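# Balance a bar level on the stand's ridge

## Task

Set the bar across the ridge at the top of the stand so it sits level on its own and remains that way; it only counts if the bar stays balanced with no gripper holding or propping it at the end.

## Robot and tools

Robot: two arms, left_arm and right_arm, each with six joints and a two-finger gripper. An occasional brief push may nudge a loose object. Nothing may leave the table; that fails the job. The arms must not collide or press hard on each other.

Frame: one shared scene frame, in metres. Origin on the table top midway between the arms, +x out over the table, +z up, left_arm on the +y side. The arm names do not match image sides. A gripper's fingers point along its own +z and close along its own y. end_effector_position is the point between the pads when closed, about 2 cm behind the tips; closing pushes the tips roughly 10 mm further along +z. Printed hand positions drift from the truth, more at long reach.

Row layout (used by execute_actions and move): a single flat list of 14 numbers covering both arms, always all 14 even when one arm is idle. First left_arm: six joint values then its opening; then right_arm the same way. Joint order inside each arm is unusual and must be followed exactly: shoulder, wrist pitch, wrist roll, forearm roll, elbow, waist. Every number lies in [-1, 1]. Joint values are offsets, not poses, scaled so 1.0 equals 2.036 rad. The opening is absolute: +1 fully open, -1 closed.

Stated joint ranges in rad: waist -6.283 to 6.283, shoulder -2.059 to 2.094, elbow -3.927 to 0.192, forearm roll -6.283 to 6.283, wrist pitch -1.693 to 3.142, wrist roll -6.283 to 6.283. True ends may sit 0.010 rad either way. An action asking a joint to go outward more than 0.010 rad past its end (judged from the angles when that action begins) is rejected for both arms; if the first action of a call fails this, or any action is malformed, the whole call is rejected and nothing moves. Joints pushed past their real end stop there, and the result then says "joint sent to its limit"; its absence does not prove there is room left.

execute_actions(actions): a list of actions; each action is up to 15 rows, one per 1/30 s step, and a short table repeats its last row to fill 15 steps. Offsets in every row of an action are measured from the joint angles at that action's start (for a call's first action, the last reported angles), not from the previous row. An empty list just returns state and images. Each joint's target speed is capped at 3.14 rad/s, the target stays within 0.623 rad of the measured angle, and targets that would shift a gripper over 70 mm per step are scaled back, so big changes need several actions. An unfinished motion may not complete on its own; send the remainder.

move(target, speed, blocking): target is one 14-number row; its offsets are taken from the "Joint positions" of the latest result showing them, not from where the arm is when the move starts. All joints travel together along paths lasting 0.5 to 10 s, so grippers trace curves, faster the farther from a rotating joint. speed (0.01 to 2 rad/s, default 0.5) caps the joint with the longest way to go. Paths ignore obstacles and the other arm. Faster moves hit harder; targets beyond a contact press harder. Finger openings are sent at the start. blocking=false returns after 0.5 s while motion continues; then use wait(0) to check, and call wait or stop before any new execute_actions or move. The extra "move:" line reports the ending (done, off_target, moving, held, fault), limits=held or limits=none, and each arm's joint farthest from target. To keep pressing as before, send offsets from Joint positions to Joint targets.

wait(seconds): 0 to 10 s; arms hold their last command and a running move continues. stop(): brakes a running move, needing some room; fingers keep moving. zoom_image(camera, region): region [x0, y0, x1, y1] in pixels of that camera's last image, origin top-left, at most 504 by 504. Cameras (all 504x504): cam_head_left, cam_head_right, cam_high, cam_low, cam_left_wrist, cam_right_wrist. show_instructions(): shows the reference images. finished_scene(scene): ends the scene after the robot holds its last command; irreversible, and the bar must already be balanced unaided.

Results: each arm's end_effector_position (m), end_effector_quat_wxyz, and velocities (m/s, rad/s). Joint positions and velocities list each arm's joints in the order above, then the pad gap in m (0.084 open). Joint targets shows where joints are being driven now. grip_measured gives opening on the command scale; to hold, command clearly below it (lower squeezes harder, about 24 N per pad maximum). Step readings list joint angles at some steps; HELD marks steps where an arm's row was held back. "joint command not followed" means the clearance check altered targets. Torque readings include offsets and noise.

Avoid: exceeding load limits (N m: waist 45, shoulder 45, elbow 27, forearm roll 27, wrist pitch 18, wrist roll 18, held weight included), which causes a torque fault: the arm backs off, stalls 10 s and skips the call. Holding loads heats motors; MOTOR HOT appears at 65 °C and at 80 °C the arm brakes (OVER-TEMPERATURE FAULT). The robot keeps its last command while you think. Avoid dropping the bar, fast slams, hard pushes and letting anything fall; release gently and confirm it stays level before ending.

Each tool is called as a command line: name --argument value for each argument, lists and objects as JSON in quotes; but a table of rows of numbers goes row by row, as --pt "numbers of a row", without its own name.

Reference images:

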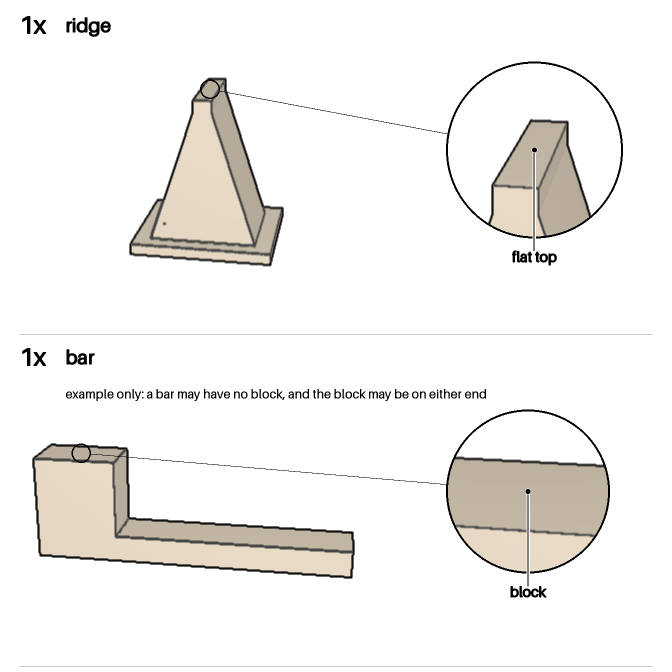

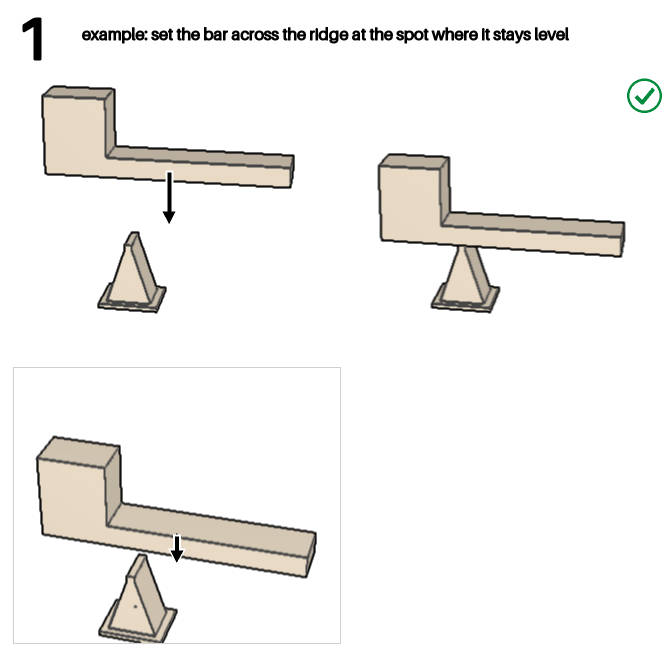

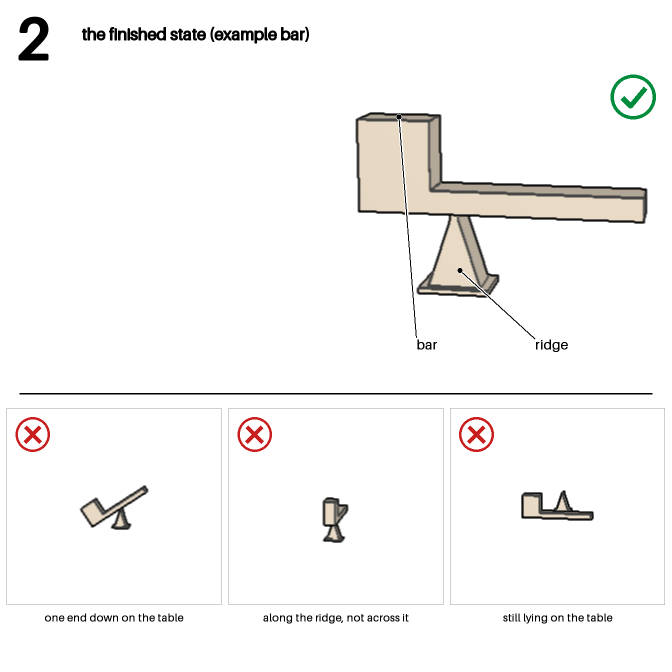

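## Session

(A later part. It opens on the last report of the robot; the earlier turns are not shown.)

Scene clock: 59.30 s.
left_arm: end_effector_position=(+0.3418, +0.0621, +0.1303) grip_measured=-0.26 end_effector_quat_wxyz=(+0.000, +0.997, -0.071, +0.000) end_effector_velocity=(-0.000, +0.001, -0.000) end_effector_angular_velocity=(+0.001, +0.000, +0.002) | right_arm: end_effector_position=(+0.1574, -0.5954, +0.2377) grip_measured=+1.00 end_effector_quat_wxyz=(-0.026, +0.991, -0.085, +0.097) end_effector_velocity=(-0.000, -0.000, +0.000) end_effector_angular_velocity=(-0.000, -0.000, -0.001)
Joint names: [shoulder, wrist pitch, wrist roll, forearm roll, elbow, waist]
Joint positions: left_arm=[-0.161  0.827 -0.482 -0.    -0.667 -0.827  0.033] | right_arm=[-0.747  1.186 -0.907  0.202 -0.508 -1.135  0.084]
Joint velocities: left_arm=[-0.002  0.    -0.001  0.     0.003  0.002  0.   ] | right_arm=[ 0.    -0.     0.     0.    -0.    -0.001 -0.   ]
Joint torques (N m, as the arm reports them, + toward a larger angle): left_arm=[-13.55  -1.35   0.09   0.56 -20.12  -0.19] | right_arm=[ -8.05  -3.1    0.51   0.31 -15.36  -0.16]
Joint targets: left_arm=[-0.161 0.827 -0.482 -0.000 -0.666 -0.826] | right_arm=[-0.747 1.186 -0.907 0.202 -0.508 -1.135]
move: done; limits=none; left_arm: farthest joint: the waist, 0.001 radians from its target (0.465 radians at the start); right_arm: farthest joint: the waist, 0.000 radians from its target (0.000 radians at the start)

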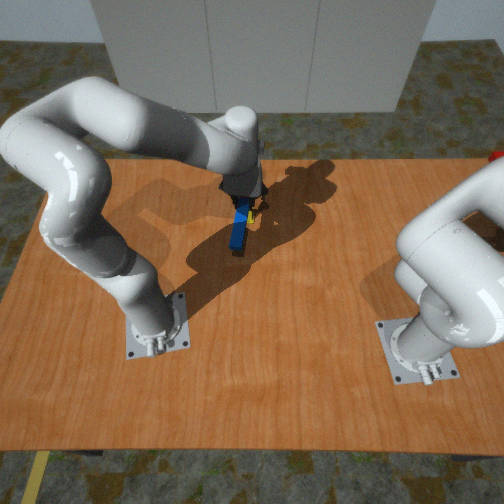

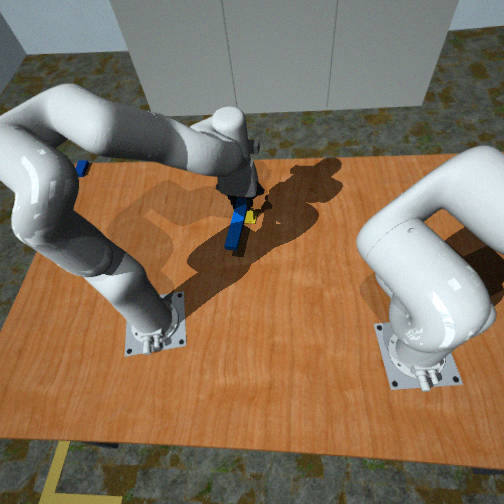

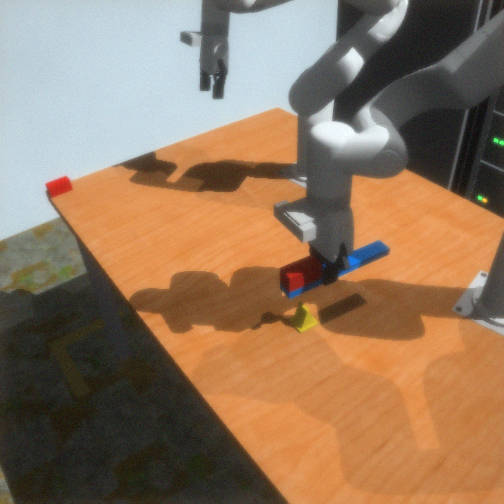

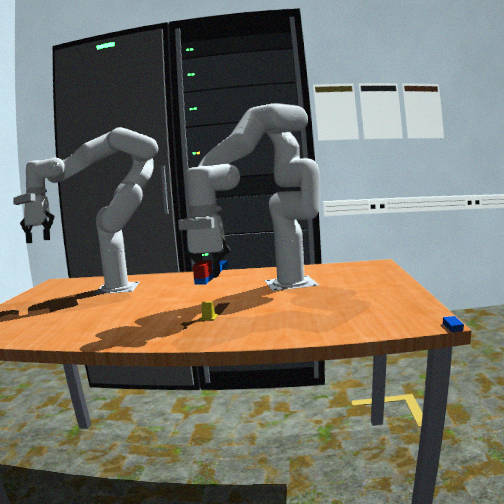

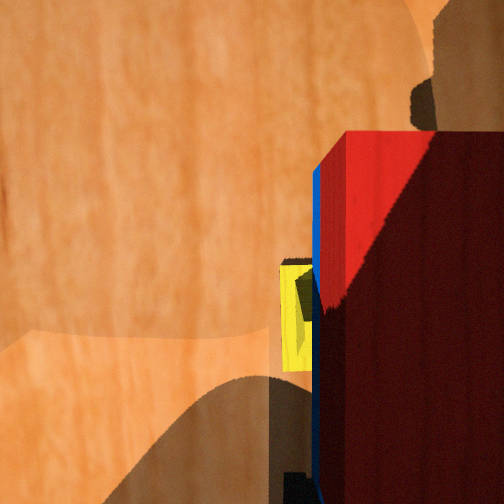

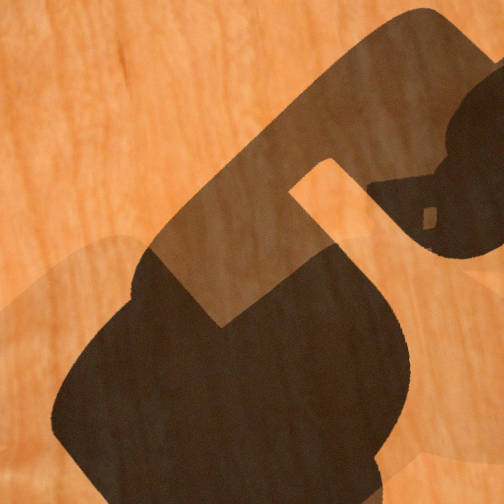

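move --target '[0.105,-0.067,0.018,0,-0.038,0.018,-1,0,0,0,0,0,0,1]' --speed 0.25

zoom_image --camera "cam_high" --region '[240,240,380,350]'

Scene clock: 75.57 s.
left_arm: end_effector_position=(+0.3787, +0.0546, +0.0826) grip_measured=-0.26 end_effector_quat_wxyz=(+0.000, +0.997, -0.071, +0.000) end_effector_velocity=(-0.000, +0.001, -0.002) end_effector_angular_velocity=(+0.002, +0.003, +0.000) | right_arm: end_effector_position=(+0.1574, -0.5954, +0.2377) grip_measured=+1.00 end_effector_quat_wxyz=(-0.026, +0.991, -0.085, +0.097) end_effector_velocity=(-0.000, -0.000, -0.000) end_effector_angular_velocity=(-0.001, +0.001, -0.000)
Joint names: [shoulder, wrist pitch, wrist roll, forearm roll, elbow, waist]
Joint positions: left_arm=[ 0.052  0.691 -0.445 -0.    -0.744 -0.79   0.033] | right_arm=[-0.747  1.186 -0.907  0.202 -0.508 -1.135  0.084]
Joint velocities: left_arm=[ 0.004 -0.001  0.     0.001  0.001  0.001  0.   ] | right_arm=[-0.    -0.    -0.    -0.001  0.    -0.    -0.   ]
Joint torques (N m, as the arm reports them, + toward a larger angle): left_arm=[-16.67  -1.49   0.16   0.6  -18.52  -0.14] | right_arm=[ -8.23  -3.04   0.48   0.25 -15.49  -0.2 ]
Joint targets: left_arm=[0.053 0.691 -0.445 -0.000 -0.744 -0.790] | right_arm=[-0.747 1.186 -0.907 0.202 -0.508 -1.135]
move: done; limits=none; left_arm: farthest joint: the shoulder, 0.001 radians from its target (0.214 radians at the start); right_arm: farthest joint: the waist, 0.000 radians from its target (0.000 radians at the start)

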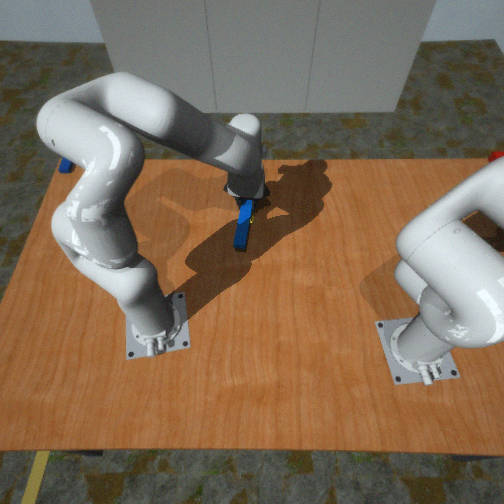

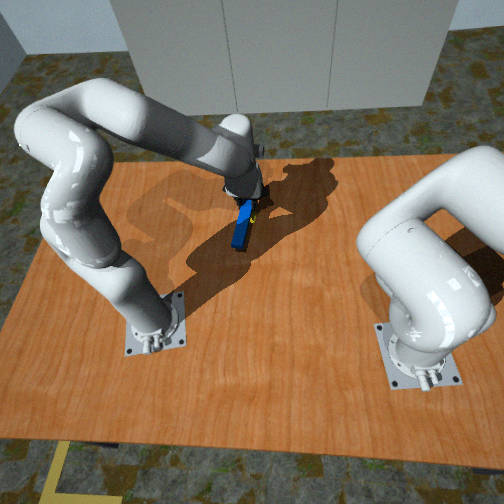

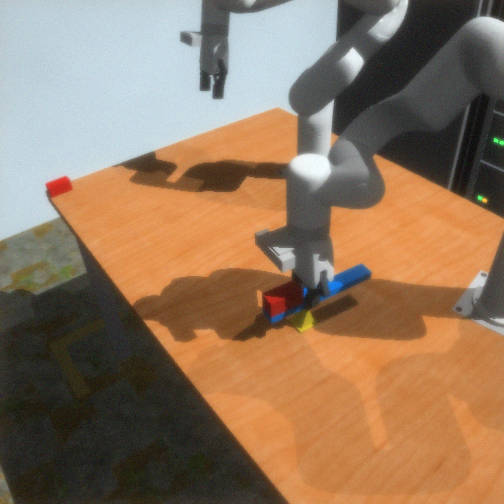

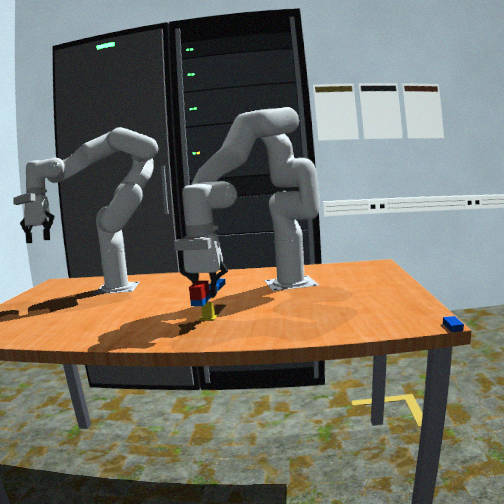

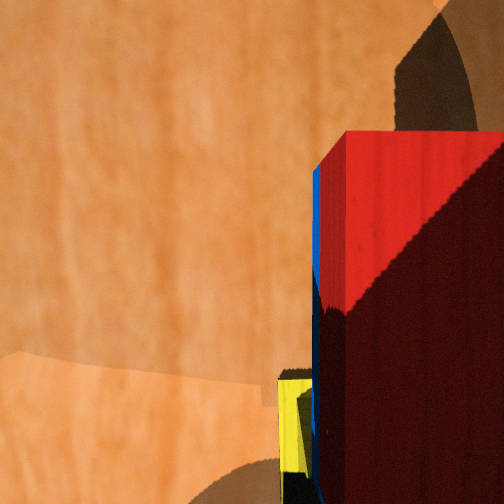

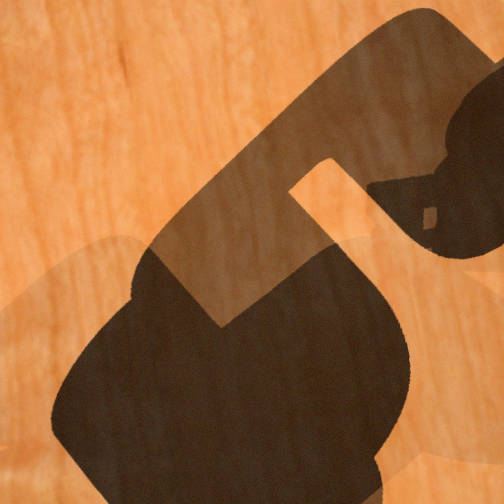

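Region (240, 240, 380, 350) of cam_high's 504x504 image, scaled by 3.600, with more detail than that image has; it fills the top 396 rows of this view, and the rest is white.

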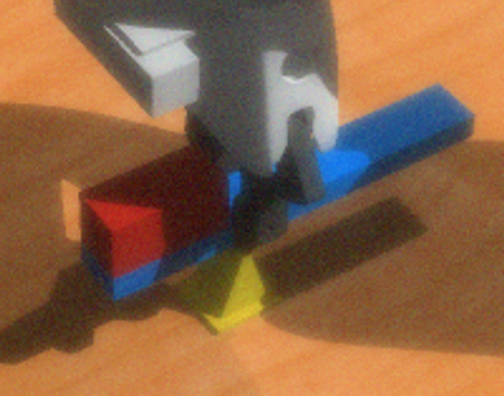

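move --target '[0.008,-0.0104,0,0,0.0024,0,-1,0,0,0,0,0,0,1]' --speed 0.03

Scene clock: 82.07 s.
left_arm: end_effector_position=(+0.3787, +0.0546, +0.0757) grip_measured=-0.26 end_effector_quat_wxyz=(+0.000, +0.997, -0.071, +0.001) end_effector_velocity=(+0.000, -0.000, -0.000) end_effector_angular_velocity=(+0.000, -0.001, -0.001) | right_arm: end_effector_position=(+0.1574, -0.5954, +0.2377) grip_measured=+1.00 end_effector_quat_wxyz=(-0.026, +0.991, -0.085, +0.097) end_effector_velocity=(-0.000, -0.000, -0.000) end_effector_angular_velocity=(+0.003, -0.000, -0.003)
Joint names: [shoulder, wrist pitch, wrist roll, forearm roll, elbow, waist]
Joint positions: left_arm=[ 0.068  0.67  -0.445 -0.    -0.739 -0.79   0.033] | right_arm=[-0.747  1.186 -0.907  0.202 -0.508 -1.135  0.084]
Joint velocities: left_arm=[ 0.001 -0.001 -0.     0.001 -0.001  0.     0.   ] | right_arm=[ 0.002  0.     0.     0.002 -0.    -0.002  0.   ]
Joint torques (N m, as the arm reports them, + toward a larger angle): left_arm=[-16.81  -1.41   0.16   0.53 -18.38  -0.12] | right_arm=[ -7.93  -3.04   0.54   0.18 -15.29  -0.22]
Joint targets: left_arm=[0.068 0.670 -0.445 -0.000 -0.739 -0.790] | right_arm=[-0.747 1.186 -0.907 0.202 -0.508 -1.135]
move: done; limits=none; left_arm: farthest joint: the waist, 0.000 radians from its target (0.000 radians at the start); right_arm: farthest joint: the waist, 0.000 radians from its target (0.000 radians at the start)

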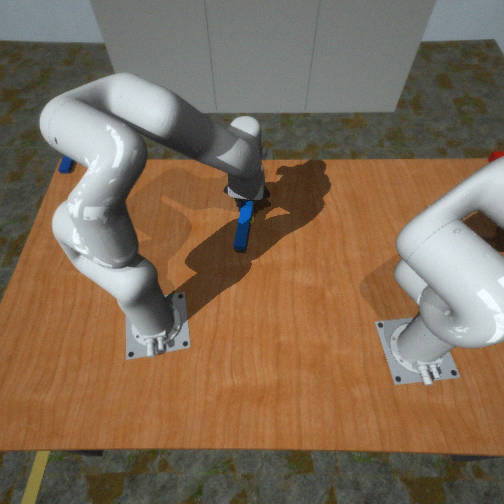

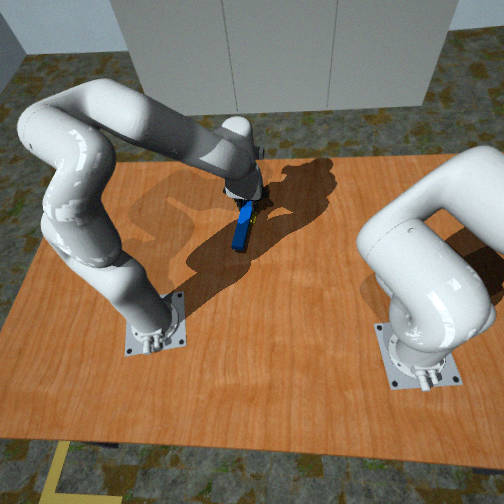

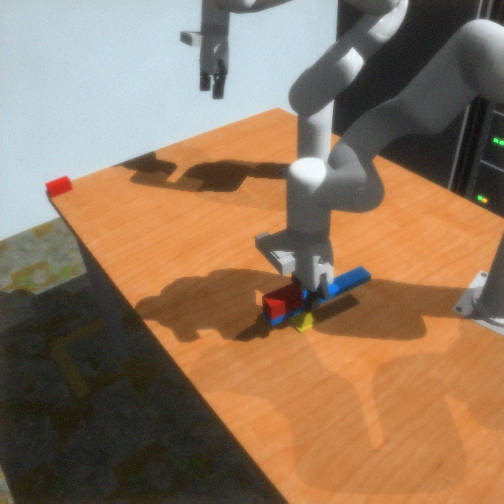

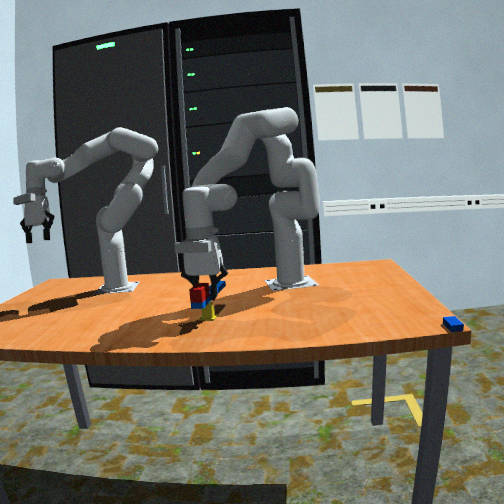

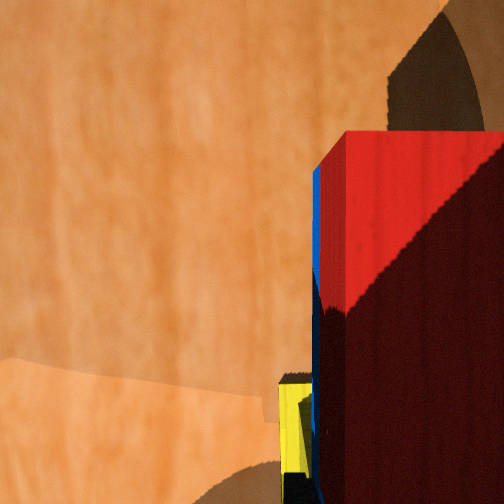

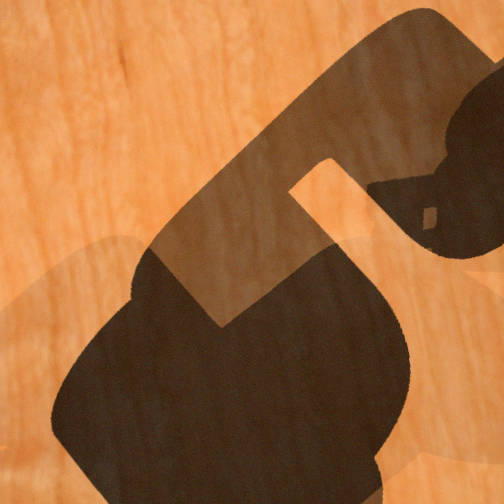

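move --target '[0.004,-0.005,0,0,0.0011,0,-1,0,0,0,0,0,0,1]' --speed 0.02

Scene clock: 86.43 s.
left_arm: end_effector_position=(+0.3787, +0.0546, +0.0723) grip_measured=-0.26 end_effector_quat_wxyz=(+0.000, +0.997, -0.071, +0.000) end_effector_velocity=(+0.000, -0.000, -0.000) end_effector_angular_velocity=(-0.000, -0.001, -0.001) | right_arm: end_effector_position=(+0.1574, -0.5954, +0.2377) grip_measured=+1.00 end_effector_quat_wxyz=(-0.026, +0.991, -0.085, +0.097) end_effector_velocity=(+0.000, -0.000, +0.000) end_effector_angular_velocity=(-0.001, -0.000, +0.002)
Joint names: [shoulder, wrist pitch, wrist roll, forearm roll, elbow, waist]
Joint positions: left_arm=[ 0.076  0.66  -0.445 -0.    -0.737 -0.79   0.033] | right_arm=[-0.747  1.186 -0.907  0.202 -0.508 -1.135  0.084]
Joint velocities: left_arm=[ 0.001 -0.002  0.     0.001  0.    -0.    -0.   ] | right_arm=[-0.    -0.    -0.002 -0.    -0.     0.     0.   ]
Joint torques (N m, as the arm reports them, + toward a larger angle): left_arm=[-16.72  -1.51   0.11   0.55 -18.27   0.02] | right_arm=[ -8.07  -3.05   0.55   0.22 -15.28  -0.39]
Joint targets: left_arm=[0.076 0.660 -0.445 -0.000 -0.737 -0.790] | right_arm=[-0.747 1.186 -0.907 0.202 -0.508 -1.135]
move: done; limits=none; left_arm: farthest joint: the waist, 0.000 radians from its target (0.000 radians at the start); right_arm: farthest joint: the waist, 0.000 radians from its target (0.000 radians at the start)

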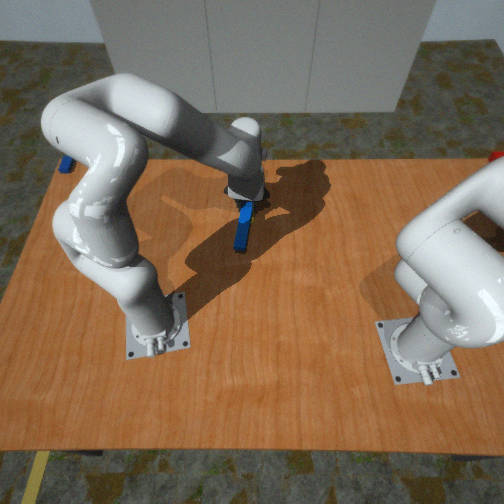

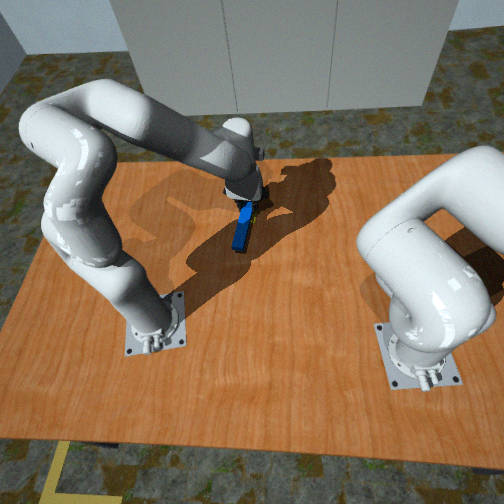

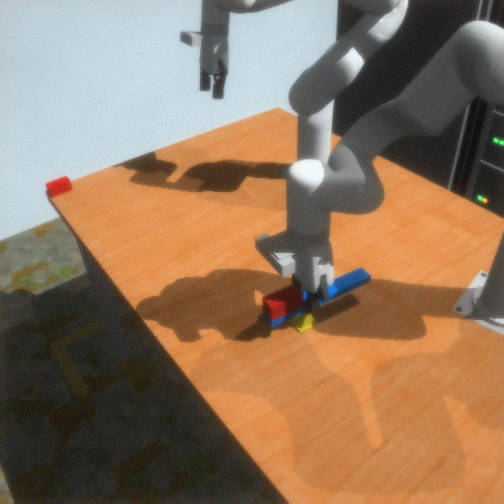

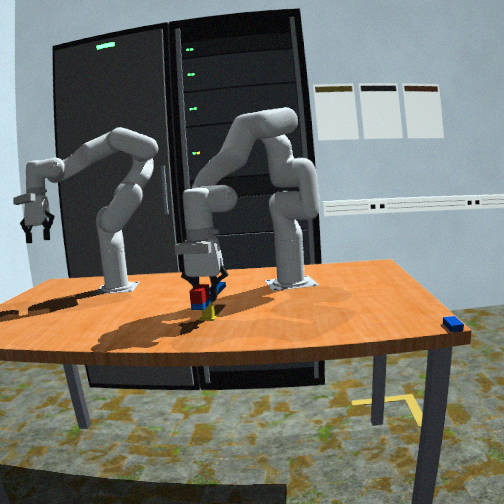

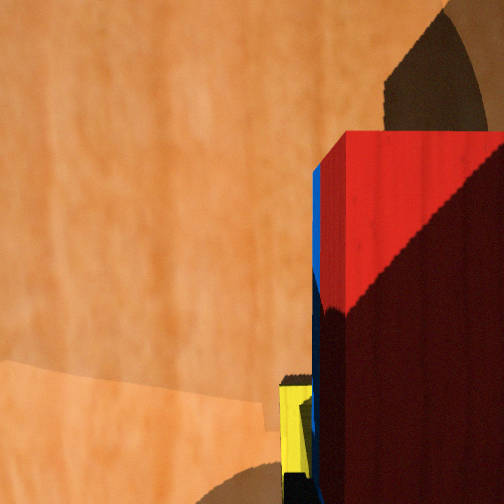

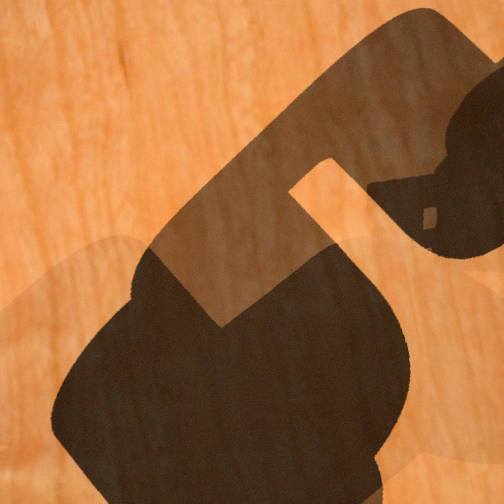

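move --target '[0.0035,-0.0045,0,0,0.001,0,-1,0,0,0,0,0,0,1]' --speed 0.02

Scene clock: 91.43 s.
left_arm: end_effector_position=(+0.3790, +0.0544, +0.0698) grip_measured=-0.26 end_effector_quat_wxyz=(+0.001, +0.997, -0.071, +0.001) end_effector_velocity=(-0.000, +0.000, -0.001) end_effector_angular_velocity=(+0.001, +0.000, -0.001) | right_arm: end_effector_position=(+0.1574, -0.5954, +0.2377) grip_measured=+1.00 end_effector_quat_wxyz=(-0.026, +0.991, -0.085, +0.097) end_effector_velocity=(+0.000, -0.000, -0.000) end_effector_angular_velocity=(+0.001, -0.000, -0.001)
Joint names: [shoulder, wrist pitch, wrist roll, forearm roll, elbow, waist]
Joint positions: left_arm=[ 0.083  0.651 -0.445 -0.    -0.736 -0.79   0.033] | right_arm=[-0.747  1.186 -0.907  0.202 -0.508 -1.135  0.084]
Joint velocities: left_arm=[ 0.    -0.001 -0.     0.001  0.001 -0.     0.   ] | right_arm=[ 0.001 -0.     0.     0.001 -0.001 -0.    -0.   ]
Joint torques (N m, as the arm reports them, + toward a larger angle): left_arm=[-15.48  -1.31   0.06   0.5  -16.9    0.1 ] | right_arm=[ -8.04  -3.07   0.5    0.34 -15.52  -0.18]
Joint targets: left_arm=[0.083 0.651 -0.445 -0.000 -0.735 -0.790] | right_arm=[-0.747 1.186 -0.907 0.202 -0.508 -1.135]
move: done; limits=none; left_arm: farthest joint: the elbow, 0.001 radians from its target (0.002 radians at the start); right_arm: farthest joint: the waist, 0.000 radians from its target (0.000 radians at the start)

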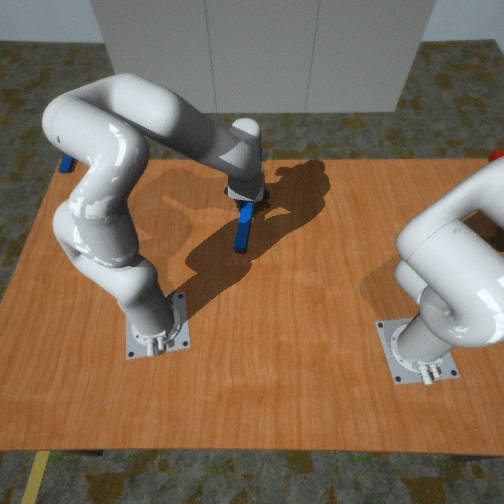

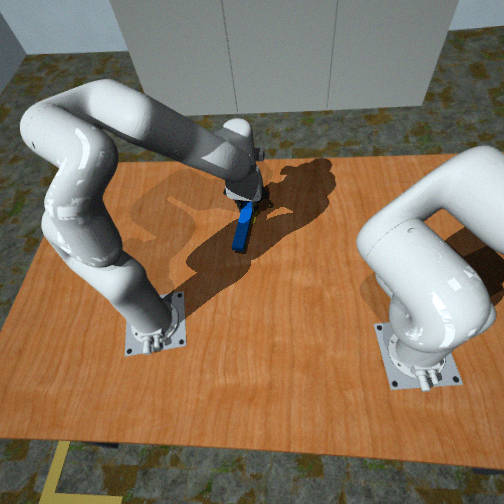

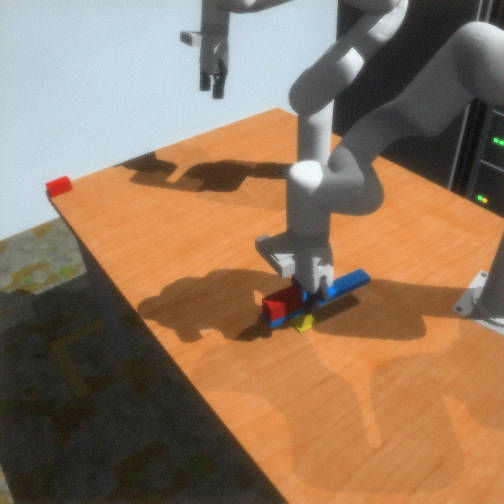

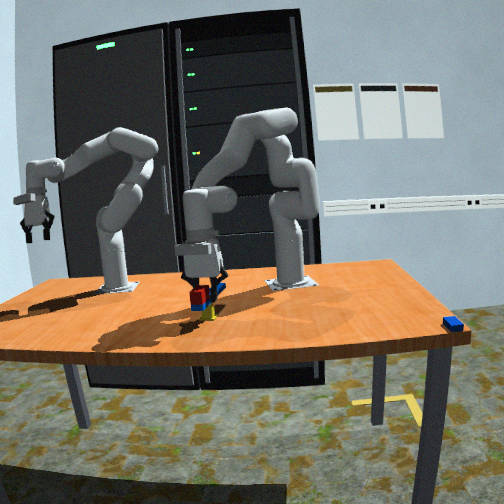

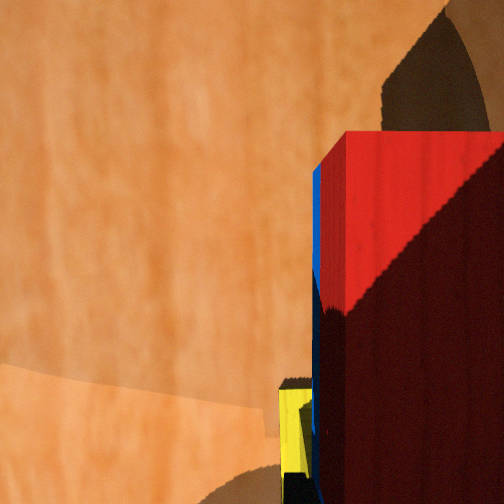

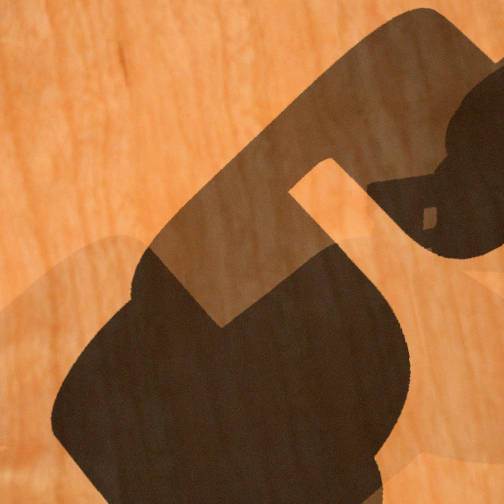

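Contact. Release.

execute_actions --actions '[[[0,0,0,0,0,0,-0.2,0,0,0,0,0,0,1]],[[0,0,0,0,0,0,0.4,0,0,0,0,0,0,1]]]'

move --target '[-0.07,0.095,0,0,-0.025,0,0.6,0,0,0,0,0,0,1]'

Scene clock: 107.03 s.
left_arm: end_effector_position=(+0.3780, +0.0551, +0.0686) grip_measured=+0.39 end_effector_quat_wxyz=(-0.000, +0.997, -0.071, -0.001) end_effector_velocity=(+0.000, -0.000, +0.000) end_effector_angular_velocity=(-0.001, -0.001, +0.000) | right_arm: end_effector_position=(+0.1574, -0.5954, +0.2377) grip_measured=+1.00 end_effector_quat_wxyz=(-0.026, +0.991, -0.085, +0.097) end_effector_velocity=(+0.001, +0.000, +0.001) end_effector_angular_velocity=(-0.001, -0.001, +0.001)
Joint names: [shoulder, wrist pitch, wrist roll, forearm roll, elbow, waist]
Joint positions: left_arm=[ 0.084  0.651 -0.445 -0.    -0.734 -0.79   0.061] | right_arm=[-0.747  1.186 -0.907  0.202 -0.508 -1.135  0.084]
Joint velocities: left_arm=[ 0.    -0.001  0.    -0.    -0.    -0.     0.001] | right_arm=[-0.001  0.     0.001  0.001 -0.001  0.002 -0.   ]
Joint torques (N m, as the arm reports them, + toward a larger angle): left_arm=[-16.31  -1.35   0.13   0.53 -17.39   0.06] | right_arm=[ -8.39  -3.     0.51   0.4  -15.36  -0.22]
Joint targets: left_arm=[0.084 0.651 -0.445 -0.000 -0.734 -0.790] | right_arm=[-0.747 1.186 -0.907 0.202 -0.508 -1.135]
Step readings (joint positions; steps 1 to 15: 1st action; 16 to 30: 2nd action):
0: left_arm=[0.083 0.651 -0.445 -0.000 -0.735 -0.790] | right_arm=[-0.747 1.186 -0.907 0.202 -0.508 -1.135]
1: left_arm=[0.083 0.651 -0.445 -0.000 -0.735 -0.790] | right_arm=[-0.747 1.186 -0.907 0.202 -0.508 -1.135]
2: left_arm=[0.083 0.651 -0.445 -0.000 -0.735 -0.790] | right_arm=[-0.747 1.186 -0.907 0.202 -0.508 -1.135]
4: left_arm=[0.083 0.651 -0.445 -0.000 -0.735 -0.790] | right_arm=[-0.747 1.186 -0.907 0.202 -0.508 -1.135]
8: left_arm=[0.084 0.651 -0.445 -0.000 -0.735 -0.790] | right_arm=[-0.747 1.186 -0.907 0.202 -0.508 -1.135]
15: left_arm=[0.084 0.651 -0.445 -0.000 -0.734 -0.790] | right_arm=[-0.747 1.186 -0.907 0.202 -0.508 -1.135]
16: left_arm=[0.084 0.651 -0.445 -0.000 -0.735 -0.790] | right_arm=[-0.747 1.186 -0.907 0.202 -0.508 -1.135]
17: left_arm=[0.084 0.651 -0.445 -0.000 -0.735 -0.790] | right_arm=[-0.747 1.186 -0.907 0.202 -0.508 -1.135]
19: left_arm=[0.084 0.651 -0.445 -0.000 -0.735 -0.790] | right_arm=[-0.747 1.186 -0.907 0.202 -0.508 -1.135]
23: left_arm=[0.084 0.651 -0.445 -0.000 -0.734 -0.790] | right_arm=[-0.747 1.186 -0.907 0.202 -0.508 -1.135]
30: Joint positions above

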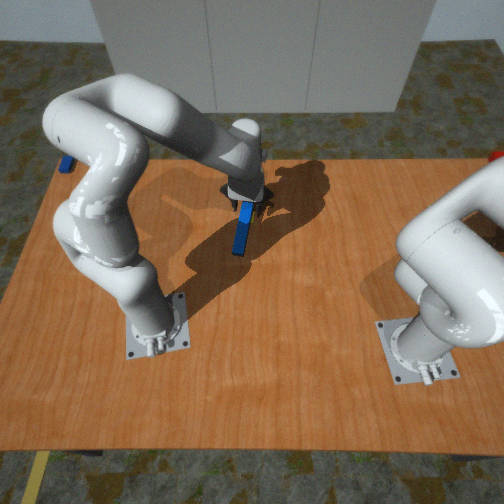

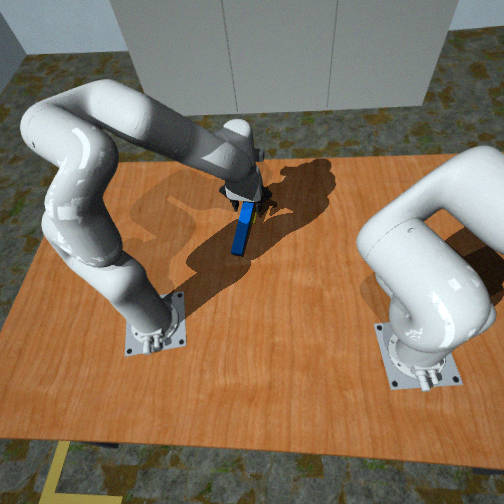

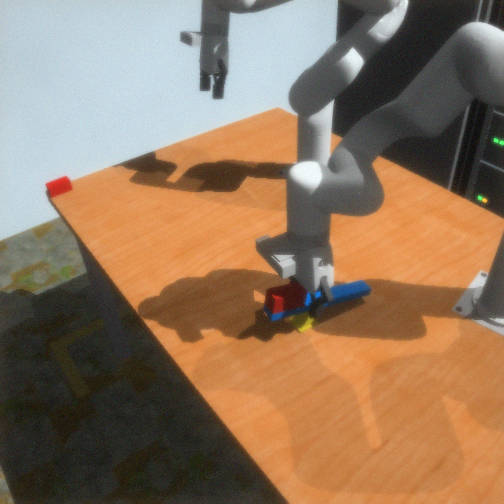

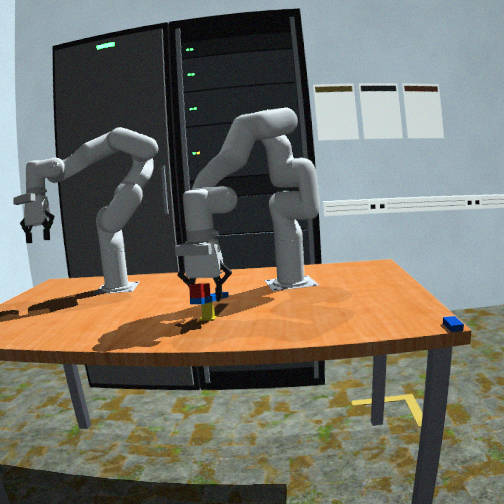

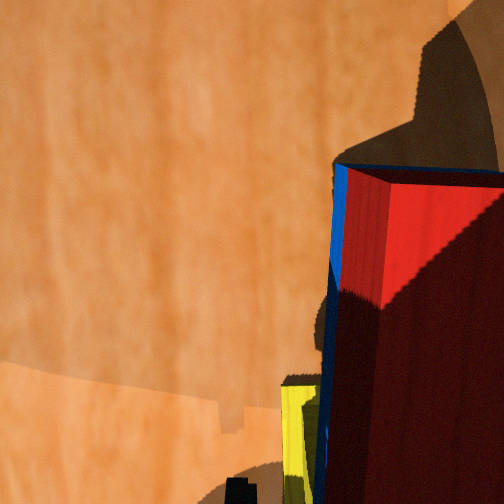

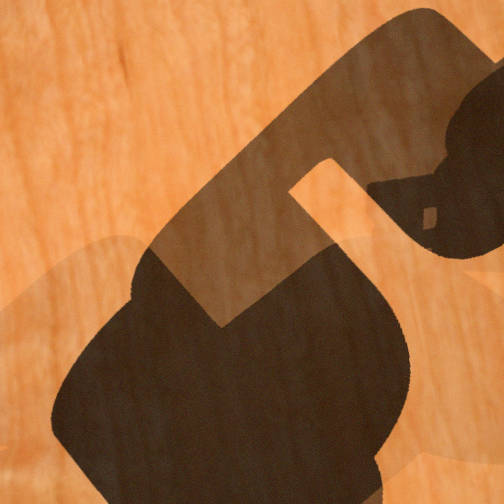

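Scene clock: 108.03 s.
left_arm: end_effector_position=(+0.3762, +0.0563, +0.1323) grip_measured=+0.59 end_effector_quat_wxyz=(-0.000, +0.997, -0.071, -0.001) end_effector_velocity=(+0.001, -0.001, +0.002) end_effector_angular_velocity=(-0.003, -0.004, +0.000) | right_arm: end_effector_position=(+0.1574, -0.5954, +0.2377) grip_measured=+1.00 end_effector_quat_wxyz=(-0.026, +0.991, -0.085, +0.097) end_effector_velocity=(-0.000, -0.000, -0.000) end_effector_angular_velocity=(+0.001, +0.000, -0.001)
Joint names: [shoulder, wrist pitch, wrist roll, forearm roll, elbow, waist]
Joint positions: left_arm=[-0.058  0.844 -0.445 -0.    -0.785 -0.79   0.069] | right_arm=[-0.747  1.186 -0.907  0.202 -0.508 -1.135  0.084]
Joint velocities: left_arm=[-0.003  0.001 -0.    -0.    -0.003 -0.     0.   ] | right_arm=[ 0.001  0.    -0.     0.     0.    -0.001  0.   ]
Joint torques (N m, as the arm reports them, + toward a larger angle): left_arm=[-15.19  -1.32   0.14   0.43 -19.27  -0.21] | right_arm=[ -7.94  -3.03   0.51   0.31 -15.43  -0.09]
Joint targets: left_arm=[-0.058 0.844 -0.445 -0.000 -0.785 -0.790] | right_arm=[-0.747 1.186 -0.907 0.202 -0.508 -1.135]
move: done; limits=none; left_arm: farthest joint: the shoulder, 0.001 radians from its target (0.143 radians at the start); right_arm: farthest joint: the waist, 0.000 radians from its target (0.000 radians at the start)

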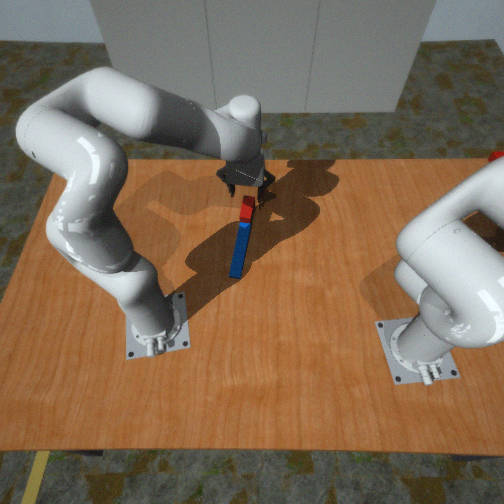

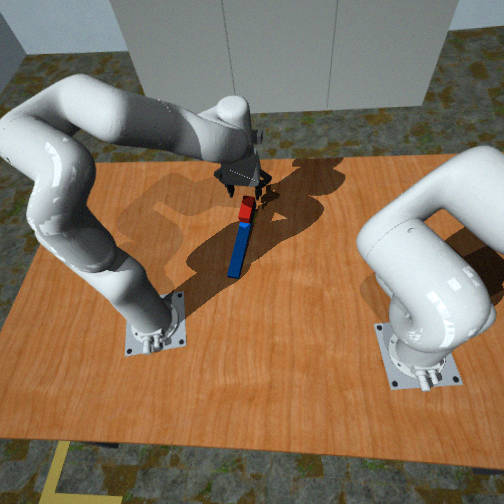

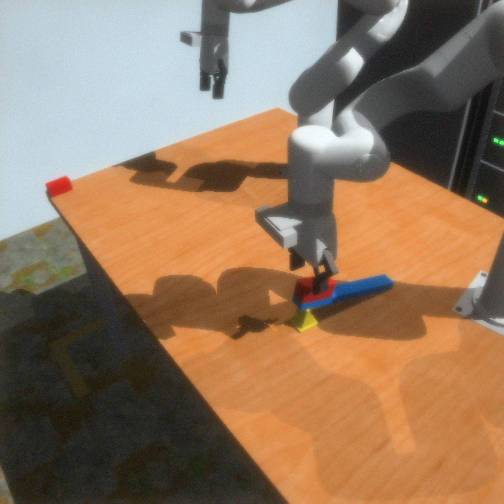

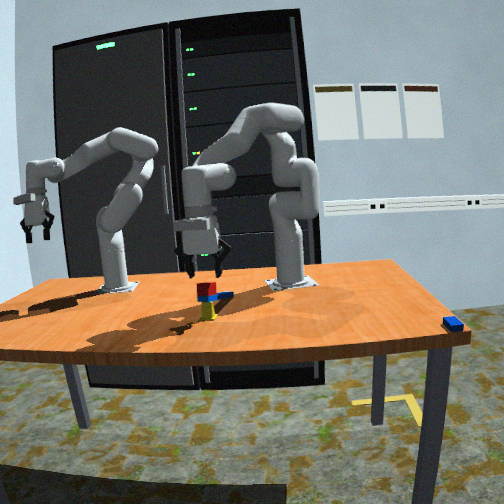

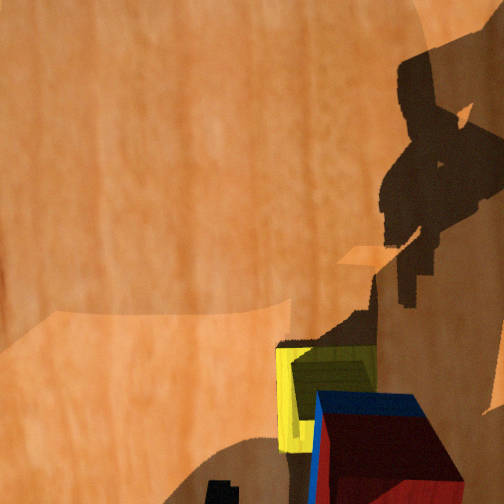

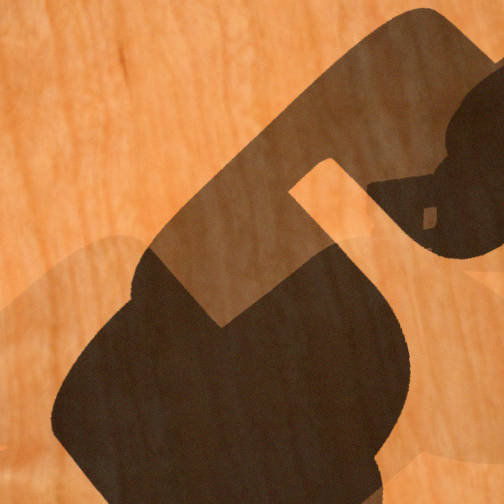

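execute_actions --actions '[]'

Scene clock: 111.13 s.
left_arm: end_effector_position=(+0.3764, +0.0562, +0.1326) grip_measured=+0.59 end_effector_quat_wxyz=(-0.000, +0.997, -0.071, -0.001) end_effector_velocity=(+0.000, -0.000, +0.000) end_effector_angular_velocity=(+0.000, +0.001, +0.000) | right_arm: end_effector_position=(+0.1574, -0.5954, +0.2377) grip_measured=+1.00 end_effector_quat_wxyz=(-0.026, +0.991, -0.085, +0.097) end_effector_velocity=(-0.000, +0.000, -0.000) end_effector_angular_velocity=(+0.001, +0.001, -0.001)
Joint names: [shoulder, wrist pitch, wrist roll, forearm roll, elbow, waist]
Joint positions: left_arm=[-0.058  0.844 -0.445 -0.    -0.785 -0.79   0.069] | right_arm=[-0.747  1.186 -0.907  0.202 -0.508 -1.135  0.084]
Joint velocities: left_arm=[ 0.     0.001  0.    -0.    -0.001 -0.     0.   ] | right_arm=[-0.     0.     0.     0.     0.001 -0.001 -0.   ]
Joint torques (N m, as the arm reports them, + toward a larger angle): left_arm=[-15.16  -1.31   0.13   0.41 -19.43  -0.15] | right_arm=[ -8.16  -3.08   0.48   0.17 -15.34  -0.05]
Joint targets: left_arm=[-0.058 0.844 -0.445 -0.000 -0.785 -0.790] | right_arm=[-0.747 1.186 -0.907 0.202 -0.508 -1.135]

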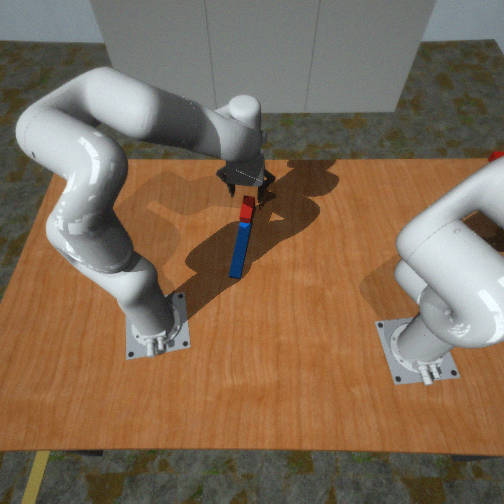

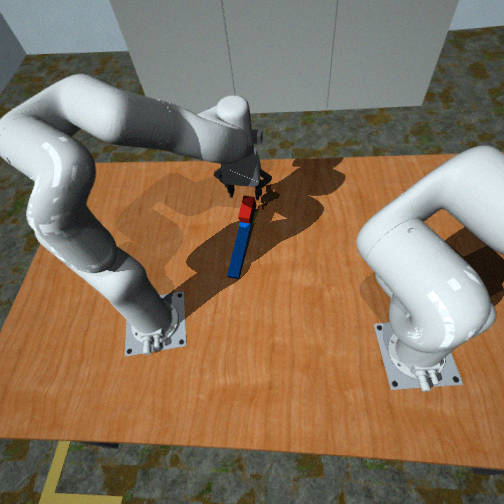

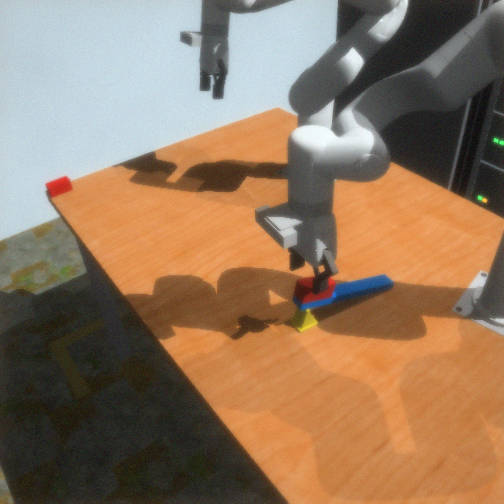

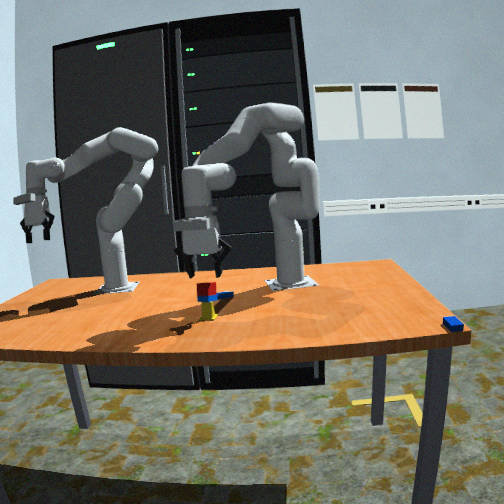

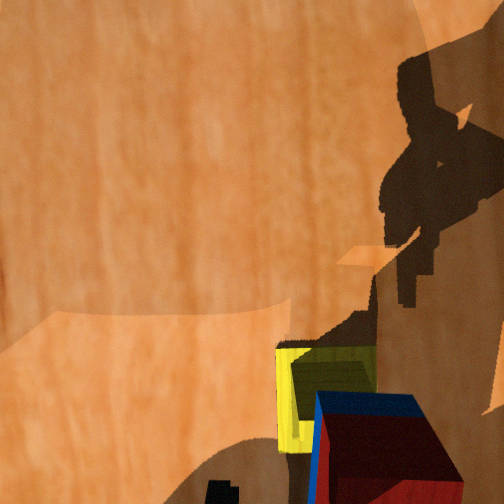

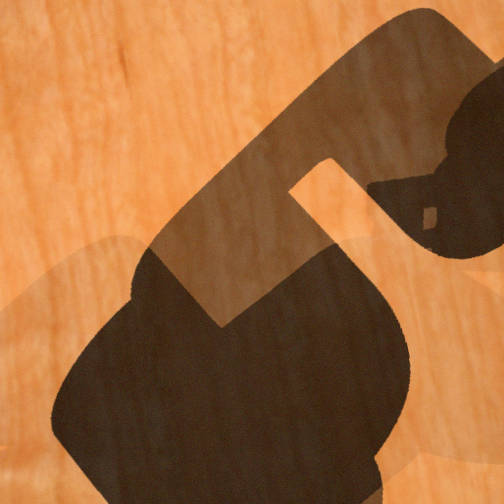

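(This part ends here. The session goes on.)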